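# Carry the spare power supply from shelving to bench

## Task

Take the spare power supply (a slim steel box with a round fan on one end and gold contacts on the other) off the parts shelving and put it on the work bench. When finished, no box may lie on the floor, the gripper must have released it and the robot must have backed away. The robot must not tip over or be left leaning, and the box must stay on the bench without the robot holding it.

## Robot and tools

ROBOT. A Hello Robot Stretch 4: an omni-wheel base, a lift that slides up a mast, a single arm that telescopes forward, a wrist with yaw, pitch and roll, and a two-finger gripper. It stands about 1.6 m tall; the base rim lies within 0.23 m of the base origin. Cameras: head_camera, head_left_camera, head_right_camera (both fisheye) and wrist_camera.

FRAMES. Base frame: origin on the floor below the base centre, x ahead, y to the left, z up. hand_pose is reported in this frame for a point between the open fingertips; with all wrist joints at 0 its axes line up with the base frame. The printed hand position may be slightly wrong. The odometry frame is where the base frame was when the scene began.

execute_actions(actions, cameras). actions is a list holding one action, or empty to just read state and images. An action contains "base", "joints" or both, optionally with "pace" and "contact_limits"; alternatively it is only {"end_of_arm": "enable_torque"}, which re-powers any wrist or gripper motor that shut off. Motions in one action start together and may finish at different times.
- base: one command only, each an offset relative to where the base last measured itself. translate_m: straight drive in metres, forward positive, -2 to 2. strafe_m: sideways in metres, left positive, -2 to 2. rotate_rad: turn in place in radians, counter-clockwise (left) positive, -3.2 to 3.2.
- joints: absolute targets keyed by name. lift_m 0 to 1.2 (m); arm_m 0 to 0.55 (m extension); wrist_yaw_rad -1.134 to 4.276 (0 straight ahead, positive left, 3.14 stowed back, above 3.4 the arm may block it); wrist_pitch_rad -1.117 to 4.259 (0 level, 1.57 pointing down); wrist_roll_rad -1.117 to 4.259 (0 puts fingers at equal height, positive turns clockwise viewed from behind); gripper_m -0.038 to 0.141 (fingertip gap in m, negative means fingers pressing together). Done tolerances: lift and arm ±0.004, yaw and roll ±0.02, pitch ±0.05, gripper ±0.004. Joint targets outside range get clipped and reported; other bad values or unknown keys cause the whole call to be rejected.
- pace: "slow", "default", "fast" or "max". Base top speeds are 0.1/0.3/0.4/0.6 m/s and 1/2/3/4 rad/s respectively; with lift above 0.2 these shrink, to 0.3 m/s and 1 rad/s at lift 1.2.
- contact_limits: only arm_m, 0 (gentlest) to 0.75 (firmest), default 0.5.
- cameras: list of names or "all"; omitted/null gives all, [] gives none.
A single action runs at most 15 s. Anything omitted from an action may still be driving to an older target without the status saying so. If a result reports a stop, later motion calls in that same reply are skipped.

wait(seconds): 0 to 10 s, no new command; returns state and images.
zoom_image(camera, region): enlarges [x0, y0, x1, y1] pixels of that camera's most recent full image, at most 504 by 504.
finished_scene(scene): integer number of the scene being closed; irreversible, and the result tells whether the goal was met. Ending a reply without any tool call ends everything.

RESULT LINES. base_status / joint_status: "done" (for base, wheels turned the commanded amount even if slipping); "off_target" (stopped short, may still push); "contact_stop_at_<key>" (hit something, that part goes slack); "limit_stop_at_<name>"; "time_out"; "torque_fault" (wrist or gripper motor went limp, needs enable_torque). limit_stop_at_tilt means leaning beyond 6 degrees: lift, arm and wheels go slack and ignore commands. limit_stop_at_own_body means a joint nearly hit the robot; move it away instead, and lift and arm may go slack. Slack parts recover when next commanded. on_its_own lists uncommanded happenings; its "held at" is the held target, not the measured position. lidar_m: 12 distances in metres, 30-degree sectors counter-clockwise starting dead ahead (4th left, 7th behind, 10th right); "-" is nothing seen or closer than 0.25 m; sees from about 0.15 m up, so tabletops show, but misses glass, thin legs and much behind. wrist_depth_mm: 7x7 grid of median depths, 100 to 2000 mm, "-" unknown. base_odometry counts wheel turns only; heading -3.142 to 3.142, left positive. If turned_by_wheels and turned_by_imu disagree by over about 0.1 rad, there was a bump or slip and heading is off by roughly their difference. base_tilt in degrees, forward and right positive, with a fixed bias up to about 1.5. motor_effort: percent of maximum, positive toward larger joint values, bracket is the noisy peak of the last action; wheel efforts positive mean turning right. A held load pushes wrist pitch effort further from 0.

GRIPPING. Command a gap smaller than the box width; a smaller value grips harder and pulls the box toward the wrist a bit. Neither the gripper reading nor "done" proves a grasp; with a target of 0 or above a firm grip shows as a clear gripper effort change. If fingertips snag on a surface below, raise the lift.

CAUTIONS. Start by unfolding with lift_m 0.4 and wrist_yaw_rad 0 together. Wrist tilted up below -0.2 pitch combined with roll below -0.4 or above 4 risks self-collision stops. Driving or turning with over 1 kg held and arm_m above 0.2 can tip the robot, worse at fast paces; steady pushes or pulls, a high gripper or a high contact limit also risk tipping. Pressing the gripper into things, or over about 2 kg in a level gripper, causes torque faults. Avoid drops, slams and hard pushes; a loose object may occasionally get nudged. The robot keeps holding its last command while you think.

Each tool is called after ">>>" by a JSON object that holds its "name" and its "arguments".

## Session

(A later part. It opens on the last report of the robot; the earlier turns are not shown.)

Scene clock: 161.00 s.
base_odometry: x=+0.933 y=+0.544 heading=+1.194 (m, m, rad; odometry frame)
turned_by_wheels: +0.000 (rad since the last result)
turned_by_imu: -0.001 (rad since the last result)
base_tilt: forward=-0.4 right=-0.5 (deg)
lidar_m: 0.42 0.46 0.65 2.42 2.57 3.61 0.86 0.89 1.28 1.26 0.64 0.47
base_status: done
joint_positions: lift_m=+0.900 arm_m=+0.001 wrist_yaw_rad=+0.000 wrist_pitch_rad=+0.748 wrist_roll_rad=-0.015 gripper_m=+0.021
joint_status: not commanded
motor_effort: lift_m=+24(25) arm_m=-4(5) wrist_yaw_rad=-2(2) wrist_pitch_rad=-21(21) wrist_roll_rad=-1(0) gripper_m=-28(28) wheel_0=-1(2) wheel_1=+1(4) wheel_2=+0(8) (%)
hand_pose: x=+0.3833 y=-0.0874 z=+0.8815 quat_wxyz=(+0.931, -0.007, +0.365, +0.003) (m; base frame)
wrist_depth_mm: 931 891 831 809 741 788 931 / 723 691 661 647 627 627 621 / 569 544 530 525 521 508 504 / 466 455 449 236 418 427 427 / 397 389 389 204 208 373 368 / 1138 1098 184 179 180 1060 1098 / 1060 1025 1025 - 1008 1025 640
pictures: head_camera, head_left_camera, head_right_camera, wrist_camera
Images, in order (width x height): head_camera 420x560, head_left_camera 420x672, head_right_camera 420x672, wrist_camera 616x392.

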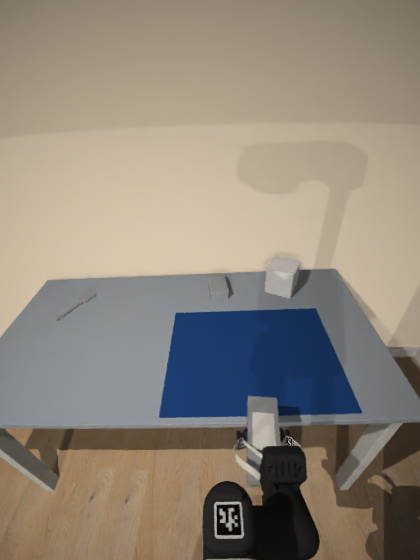

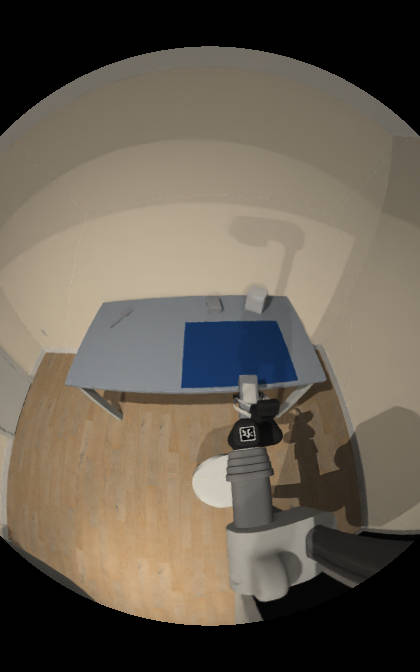

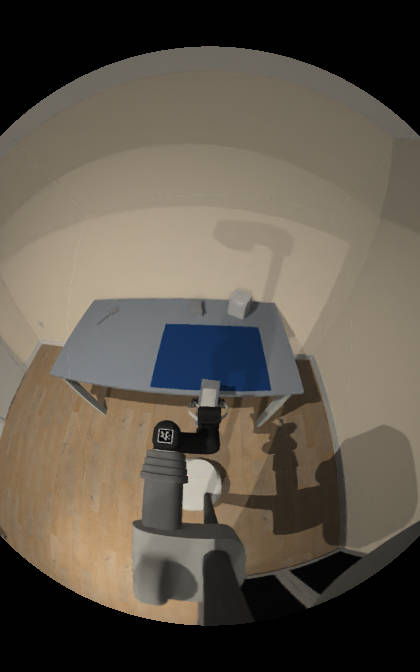

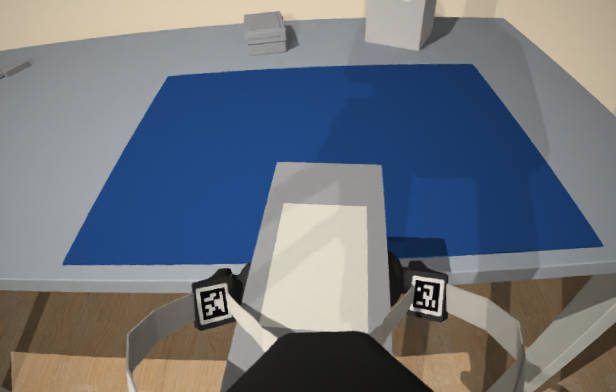

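>>> {"name": "execute_actions", "arguments": {"actions": [{"joints": {"arm_m": 0.33, "lift_m": 0.845}}], "cameras": ["head_camera", "wrist_camera"]}}

Scene clock: 164.77 s.
base_odometry: x=+0.933 y=+0.544 heading=+1.193 (m, m, rad; odometry frame)
turned_by_wheels: +0.000 (rad since the last result)
turned_by_imu: -0.001 (rad since the last result)
base_tilt: forward=-0.4 right=-0.4 (deg)
lidar_m: 0.43 0.46 0.65 2.43 2.54 3.52 0.86 0.91 1.28 1.24 0.65 0.45
base_status: not commanded
joint_positions: lift_m=+0.845 arm_m=+0.329 wrist_yaw_rad=+0.000 wrist_pitch_rad=+0.748 wrist_roll_rad=-0.015 gripper_m=+0.021
joint_status: all done
motor_effort: lift_m=+19(23) arm_m=+5(7) wrist_yaw_rad=-2(4) wrist_pitch_rad=-21(22) wrist_roll_rad=+0(1) gripper_m=-26(30) wheel_0=-1(1) wheel_1=+0(1) wheel_2=+0(0) (%)
hand_pose: x=+0.7115 y=-0.0874 z=+0.8271 quat_wxyz=(+0.931, -0.007, +0.365, +0.003) (m; base frame)
wrist_depth_mm: 640 647 627 627 603 418 621 / 580 569 480 525 492 469 508 / 466 449 439 430 421 415 413 / 382 370 366 236 343 349 349 / 322 320 315 202 208 303 297 / 281 279 185 178 181 253 262 / 253 246 241 - 243 237 -
pictures: head_camera, wrist_camera
Images, in order (width x height): head_camera 420x560, wrist_camera 616x392.

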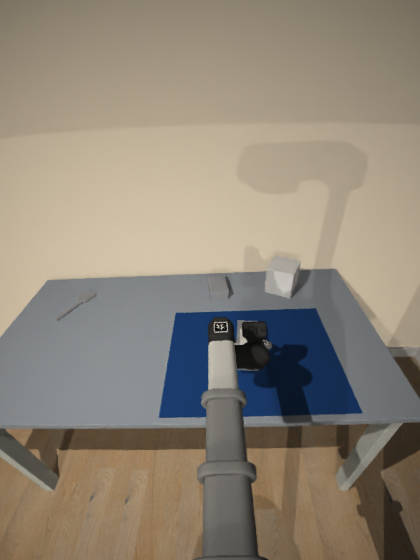

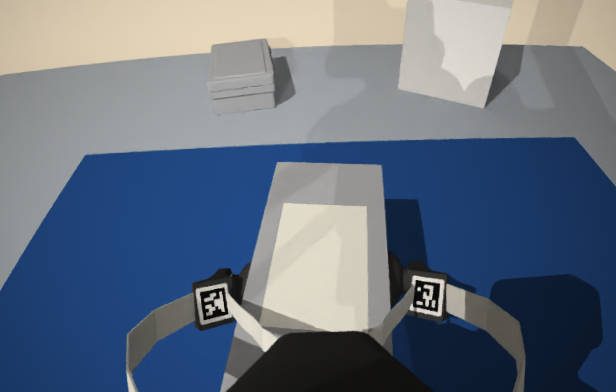

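>>> {"name": "execute_actions", "arguments": {"actions": [{"joints": {"lift_m": 0.808}, "pace": "slow"}], "cameras": ["wrist_camera"]}}

Scene clock: 173.67 s.
base_odometry: x=+0.933 y=+0.544 heading=+1.193 (m, m, rad; odometry frame)
turned_by_wheels: +0.000 (rad since the last result)
turned_by_imu: -0.002 (rad since the last result)
base_tilt: forward=-0.6 right=-0.3 (deg)
lidar_m: 0.42 0.46 0.66 2.40 2.54 3.56 0.87 0.89 1.25 1.27 0.65 0.46
base_status: not commanded
joint_positions: lift_m=+0.808 arm_m=+0.329 wrist_yaw_rad=+0.000 wrist_pitch_rad=+0.748 wrist_roll_rad=-0.015 gripper_m=+0.021
joint_status: all done
motor_effort: lift_m=+19(19) arm_m=+5(5) wrist_yaw_rad=-3(1) wrist_pitch_rad=-20(22) wrist_roll_rad=-1(0) gripper_m=-29(26) wheel_0=-1(1) wheel_1=+1(1) wheel_2=+0(0) (%)
hand_pose: x=+0.7115 y=-0.0874 z=+0.7900 quat_wxyz=(+0.931, -0.007, +0.365, +0.003) (m; base frame)
wrist_depth_mm: 627 615 477 574 521 418 544 / 492 484 442 452 442 439 439 / 397 382 373 364 357 353 351 / 322 319 315 235 293 297 296 / 276 274 271 203 207 259 255 / 239 239 184 178 181 217 226 / 215 211 206 - 208 202 -
pictures: wrist_camera
Images, in order (width x height): wrist_camera 616x392.

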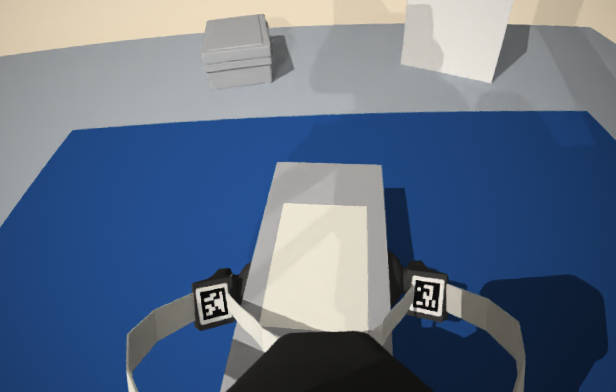

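>>> {"name": "execute_actions", "arguments": {"actions": [{"joints": {"lift_m": 0.8}, "pace": "slow"}], "cameras": ["wrist_camera"]}}

Scene clock: 176.93 s.
base_odometry: x=+0.933 y=+0.544 heading=+1.194 (m, m, rad; odometry frame)
turned_by_wheels: +0.000 (rad since the last result)
turned_by_imu: -0.001 (rad since the last result)
base_tilt: forward=-0.4 right=-0.3 (deg)
lidar_m: 0.42 0.45 0.63 2.41 2.57 3.58 0.87 0.91 1.24 1.25 0.63 0.46
base_status: not commanded
joint_positions: lift_m=+0.800 arm_m=+0.329 wrist_yaw_rad=+0.000 wrist_pitch_rad=+0.748 wrist_roll_rad=-0.015 gripper_m=+0.021
joint_status: all done
motor_effort: lift_m=+18(19) arm_m=+5(6) wrist_yaw_rad=-4(3) wrist_pitch_rad=-21(22) wrist_roll_rad=-1(0) gripper_m=-26(26) wheel_0=-1(1) wheel_1=+0(1) wheel_2=+0(0) (%)
hand_pose: x=+0.7115 y=-0.0874 z=+0.7820 quat_wxyz=(+0.931, -0.007, +0.365, +0.003) (m; base frame)
wrist_depth_mm: 627 615 455 559 504 421 525 / 480 466 433 436 424 421 421 / 382 366 357 351 347 340 340 / 312 304 301 236 282 289 285 / 265 263 259 203 208 250 245 / 229 229 184 178 181 208 219 / 207 203 198 - 200 196 -
pictures: wrist_camera
Images, in order (width x height): wrist_camera 616x392.

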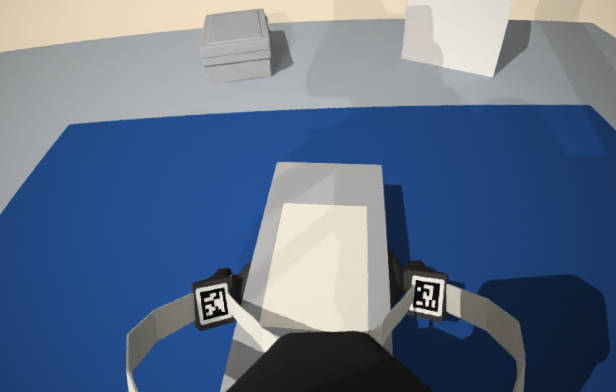

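>>> {"name": "execute_actions", "arguments": {"actions": [{"joints": {"lift_m": 0.792}, "pace": "slow"}], "cameras": ["wrist_camera"]}}

Scene clock: 178.90 s.
base_odometry: x=+0.933 y=+0.544 heading=+1.193 (m, m, rad; odometry frame)
turned_by_wheels: +0.000 (rad since the last result)
turned_by_imu: -0.001 (rad since the last result)
base_tilt: forward=-0.6 right=-0.4 (deg)
lidar_m: 0.43 0.46 0.65 2.41 2.54 3.58 0.87 0.91 1.25 1.26 0.65 0.45
base_status: not commanded
joint_positions: lift_m=+0.792 arm_m=+0.329 wrist_yaw_rad=-0.002 wrist_pitch_rad=+0.745 wrist_roll_rad=-0.015 gripper_m=+0.020
joint_status: all done
motor_effort: lift_m=+14(18) arm_m=+5(5) wrist_yaw_rad=+4(4) wrist_pitch_rad=-13(22) wrist_roll_rad=+0(1) gripper_m=-25(28) wheel_0=-1(1) wheel_1=+1(0) wheel_2=-1(1) (%)
hand_pose: x=+0.7118 y=-0.0878 z=+0.7750 quat_wxyz=(+0.931, -0.007, +0.364, +0.002) (m; base frame)
wrist_depth_mm: 621 609 455 554 500 418 525 / 477 462 430 433 424 421 418 / 373 362 351 347 342 338 334 / 306 304 298 235 278 285 281 / 259 258 255 202 206 245 242 / 226 226 183 178 181 206 213 / 204 198 195 - 196 191 -
pictures: wrist_camera
Images, in order (width x height): wrist_camera 616x392.

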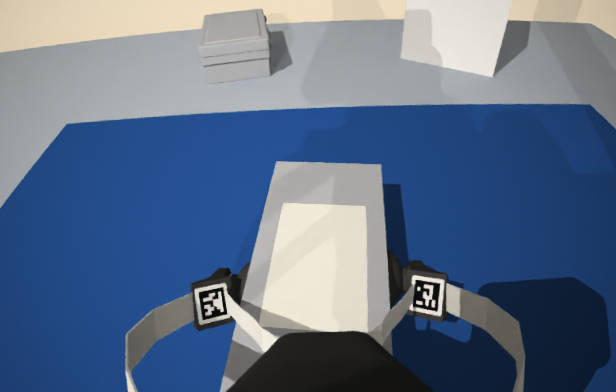

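>>> {"name": "execute_actions", "arguments": {"actions": [{"joints": {"gripper_m": 0.125}, "pace": "slow"}], "cameras": ["head_camera", "wrist_camera"]}}

Scene clock: 184.30 s.
base_odometry: x=+0.933 y=+0.544 heading=+1.193 (m, m, rad; odometry frame)
turned_by_wheels: +0.000 (rad since the last result)
turned_by_imu: -0.002 (rad since the last result)
base_tilt: forward=-0.5 right=-0.6 (deg)
lidar_m: 0.44 0.46 0.66 2.41 2.54 3.56 0.87 0.90 1.27 1.26 0.63 0.45
base_status: not commanded
joint_positions: lift_m=+0.792 arm_m=+0.329 wrist_yaw_rad=-0.002 wrist_pitch_rad=+0.735 wrist_roll_rad=-0.015 gripper_m=+0.125
joint_status: all done
motor_effort: lift_m=+14(14) arm_m=+5(6) wrist_yaw_rad=+5(9) wrist_pitch_rad=+18(14) wrist_roll_rad=-2(2) gripper_m=-1(24) wheel_0=+0(1) wheel_1=+2(2) wheel_2=-4(4) (%)
hand_pose: x=+0.7138 y=-0.0879 z=+0.7772 quat_wxyz=(+0.933, -0.006, +0.359, +0.002) (m; base frame)
wrist_depth_mm: 627 627 504 597 535 418 564 / 517 492 442 455 449 430 449 / 397 382 373 366 357 357 351 / 320 314 312 247 283 297 294 / 271 268 265 212 223 254 252 / 233 233 190 185 189 220 222 / 210 205 205 - 202 196 -
pictures: head_camera, wrist_camera
Images, in order (width x height): head_camera 420x560, wrist_camera 616x392.

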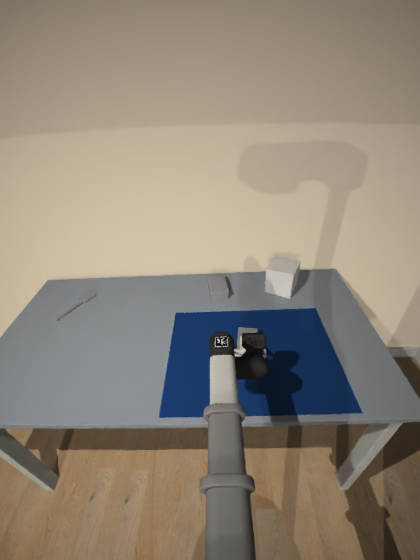

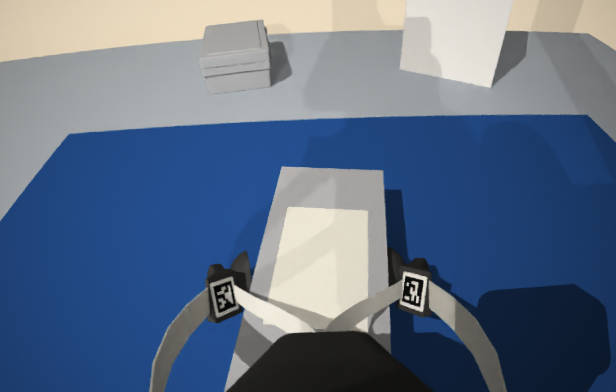

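>>> {"name": "execute_actions", "arguments": {"actions": [{"joints": {"lift_m": 0.9}}], "cameras": ["head_camera", "wrist_camera"]}}

Scene clock: 187.27 s.
base_odometry: x=+0.933 y=+0.544 heading=+1.193 (m, m, rad; odometry frame)
turned_by_wheels: +0.000 (rad since the last result)
turned_by_imu: -0.001 (rad since the last result)
base_tilt: forward=-0.6 right=-0.6 (deg)
lidar_m: 0.44 0.45 0.66 2.39 2.55 3.57 0.85 0.91 1.28 1.27 0.63 0.47
base_status: not commanded
joint_positions: lift_m=+0.900 arm_m=+0.329 wrist_yaw_rad=+0.000 wrist_pitch_rad=+0.741 wrist_roll_rad=-0.015 gripper_m=+0.125
joint_status: all done
motor_effort: lift_m=+22(24) arm_m=+5(5) wrist_yaw_rad=-2(5) wrist_pitch_rad=-4(16) wrist_roll_rad=-1(3) gripper_m=-2(2) wheel_0=+0(0) wheel_1=+2(2) wheel_2=-3(4) (%)
hand_pose: x=+0.7128 y=-0.0875 z=+0.8832 quat_wxyz=(+0.932, -0.007, +0.362, +0.003) (m; base frame)
wrist_depth_mm: 640 640 640 640 615 609 634 / 683 676 668 668 603 473 640 / 574 559 512 530 521 500 512 / 473 466 452 449 442 436 427 / 402 394 392 377 382 375 370 / 345 343 325 296 309 315 324 / 310 304 310 - 301 293 294
pictures: head_camera, wrist_camera
Images, in order (width x height): head_camera 420x560, wrist_camera 616x392.

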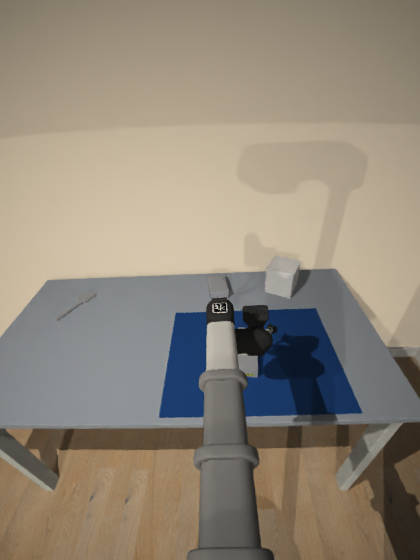

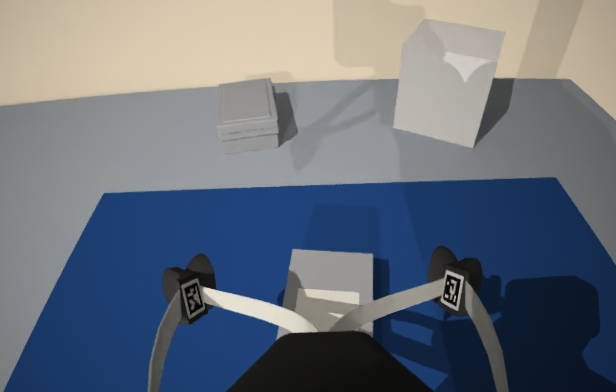

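Released cleanly. Now I'll retract the arm and back away.

>>> {"name": "execute_actions", "arguments": {"actions": [{"joints": {"arm_m": 0.0}, "base": {"translate_m": -0.35}}]}}

Scene clock: 190.60 s.
base_odometry: x=+0.804 y=+0.218 heading=+1.193 (m, m, rad; odometry frame)
turned_by_wheels: +0.000 (rad since the last result)
turned_by_imu: -0.004 (rad since the last result)
base_tilt: forward=-0.5 right=-0.6 (deg)
lidar_m: 0.76 0.80 1.16 2.43 2.40 3.26 0.52 0.54 0.73 1.24 1.34 0.82
base_status: done
joint_positions: lift_m=+0.900 arm_m=+0.001 wrist_yaw_rad=+0.000 wrist_pitch_rad=+0.742 wrist_roll_rad=-0.015 gripper_m=+0.125
joint_status: all done
motor_effort: lift_m=+22(22) arm_m=-5(6) wrist_yaw_rad=-1(3) wrist_pitch_rad=-3(5) wrist_roll_rad=-1(1) gripper_m=-1(2) wheel_0=-1(5) wheel_1=+0(5) wheel_2=-2(9) (%)
hand_pose: x=+0.3845 y=-0.0875 z=+0.8831 quat_wxyz=(+0.932, -0.007, +0.362, +0.003) (m; base frame)
wrist_depth_mm: 976 946 891 820 842 866 1308 / 741 723 683 661 654 654 654 / 691 699 1499 1537 1464 1537 1537 / 1618 1576 1537 1499 1464 1430 1464 / 1366 1366 1336 1366 1308 1205 1281 / 1138 1182 1118 1138 1098 1098 1098 / 1078 1025 1060 - 1025 991 1008
pictures: head_camera, head_left_camera, head_right_camera, wrist_camera
Images, in order (width x height): head_camera 420x560, head_left_camera 420x672, head_right_camera 420x672, wrist_camera 616x392.

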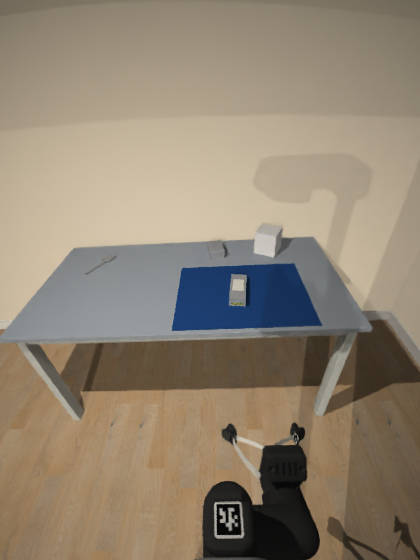

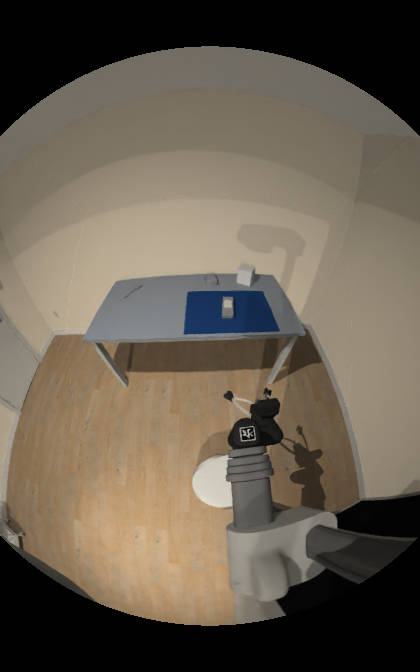

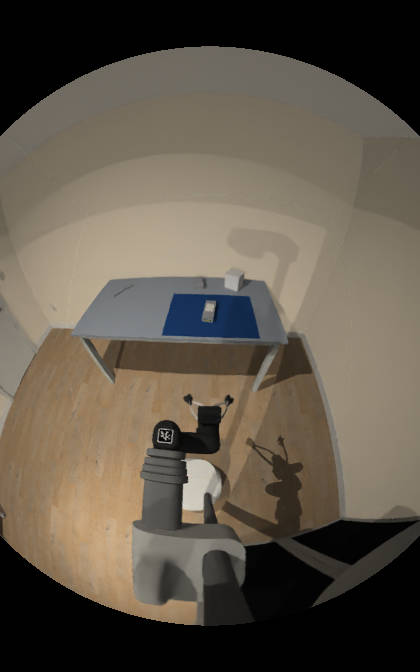

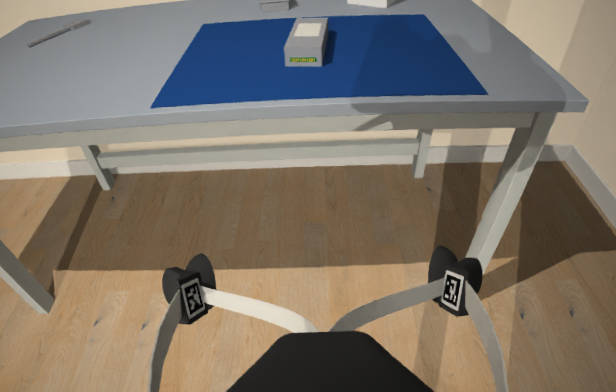

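>>> {"name": "zoom_image", "arguments": {"camera": "head_left_camera", "region": [0, 300, 200, 620]}}

Region (0, 300, 200, 620) of head_left_camera's 420x672 image, scaled by 1.575, with more detail than that image has; it fills the left 315 columns of this view, and the rest is white.

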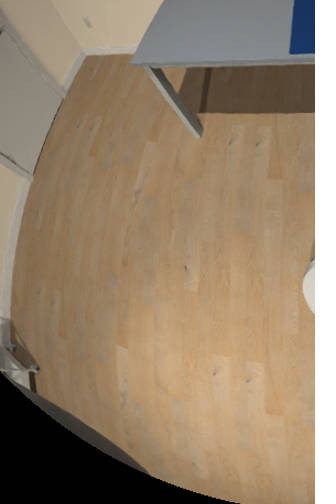

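The floor is clear, the power supply is resting on the bench mat, and the robot has backed off and is level. Ending the scene.

>>> {"name": "finished_scene", "arguments": {"scene": 2}}

The scene is finished: the task was done.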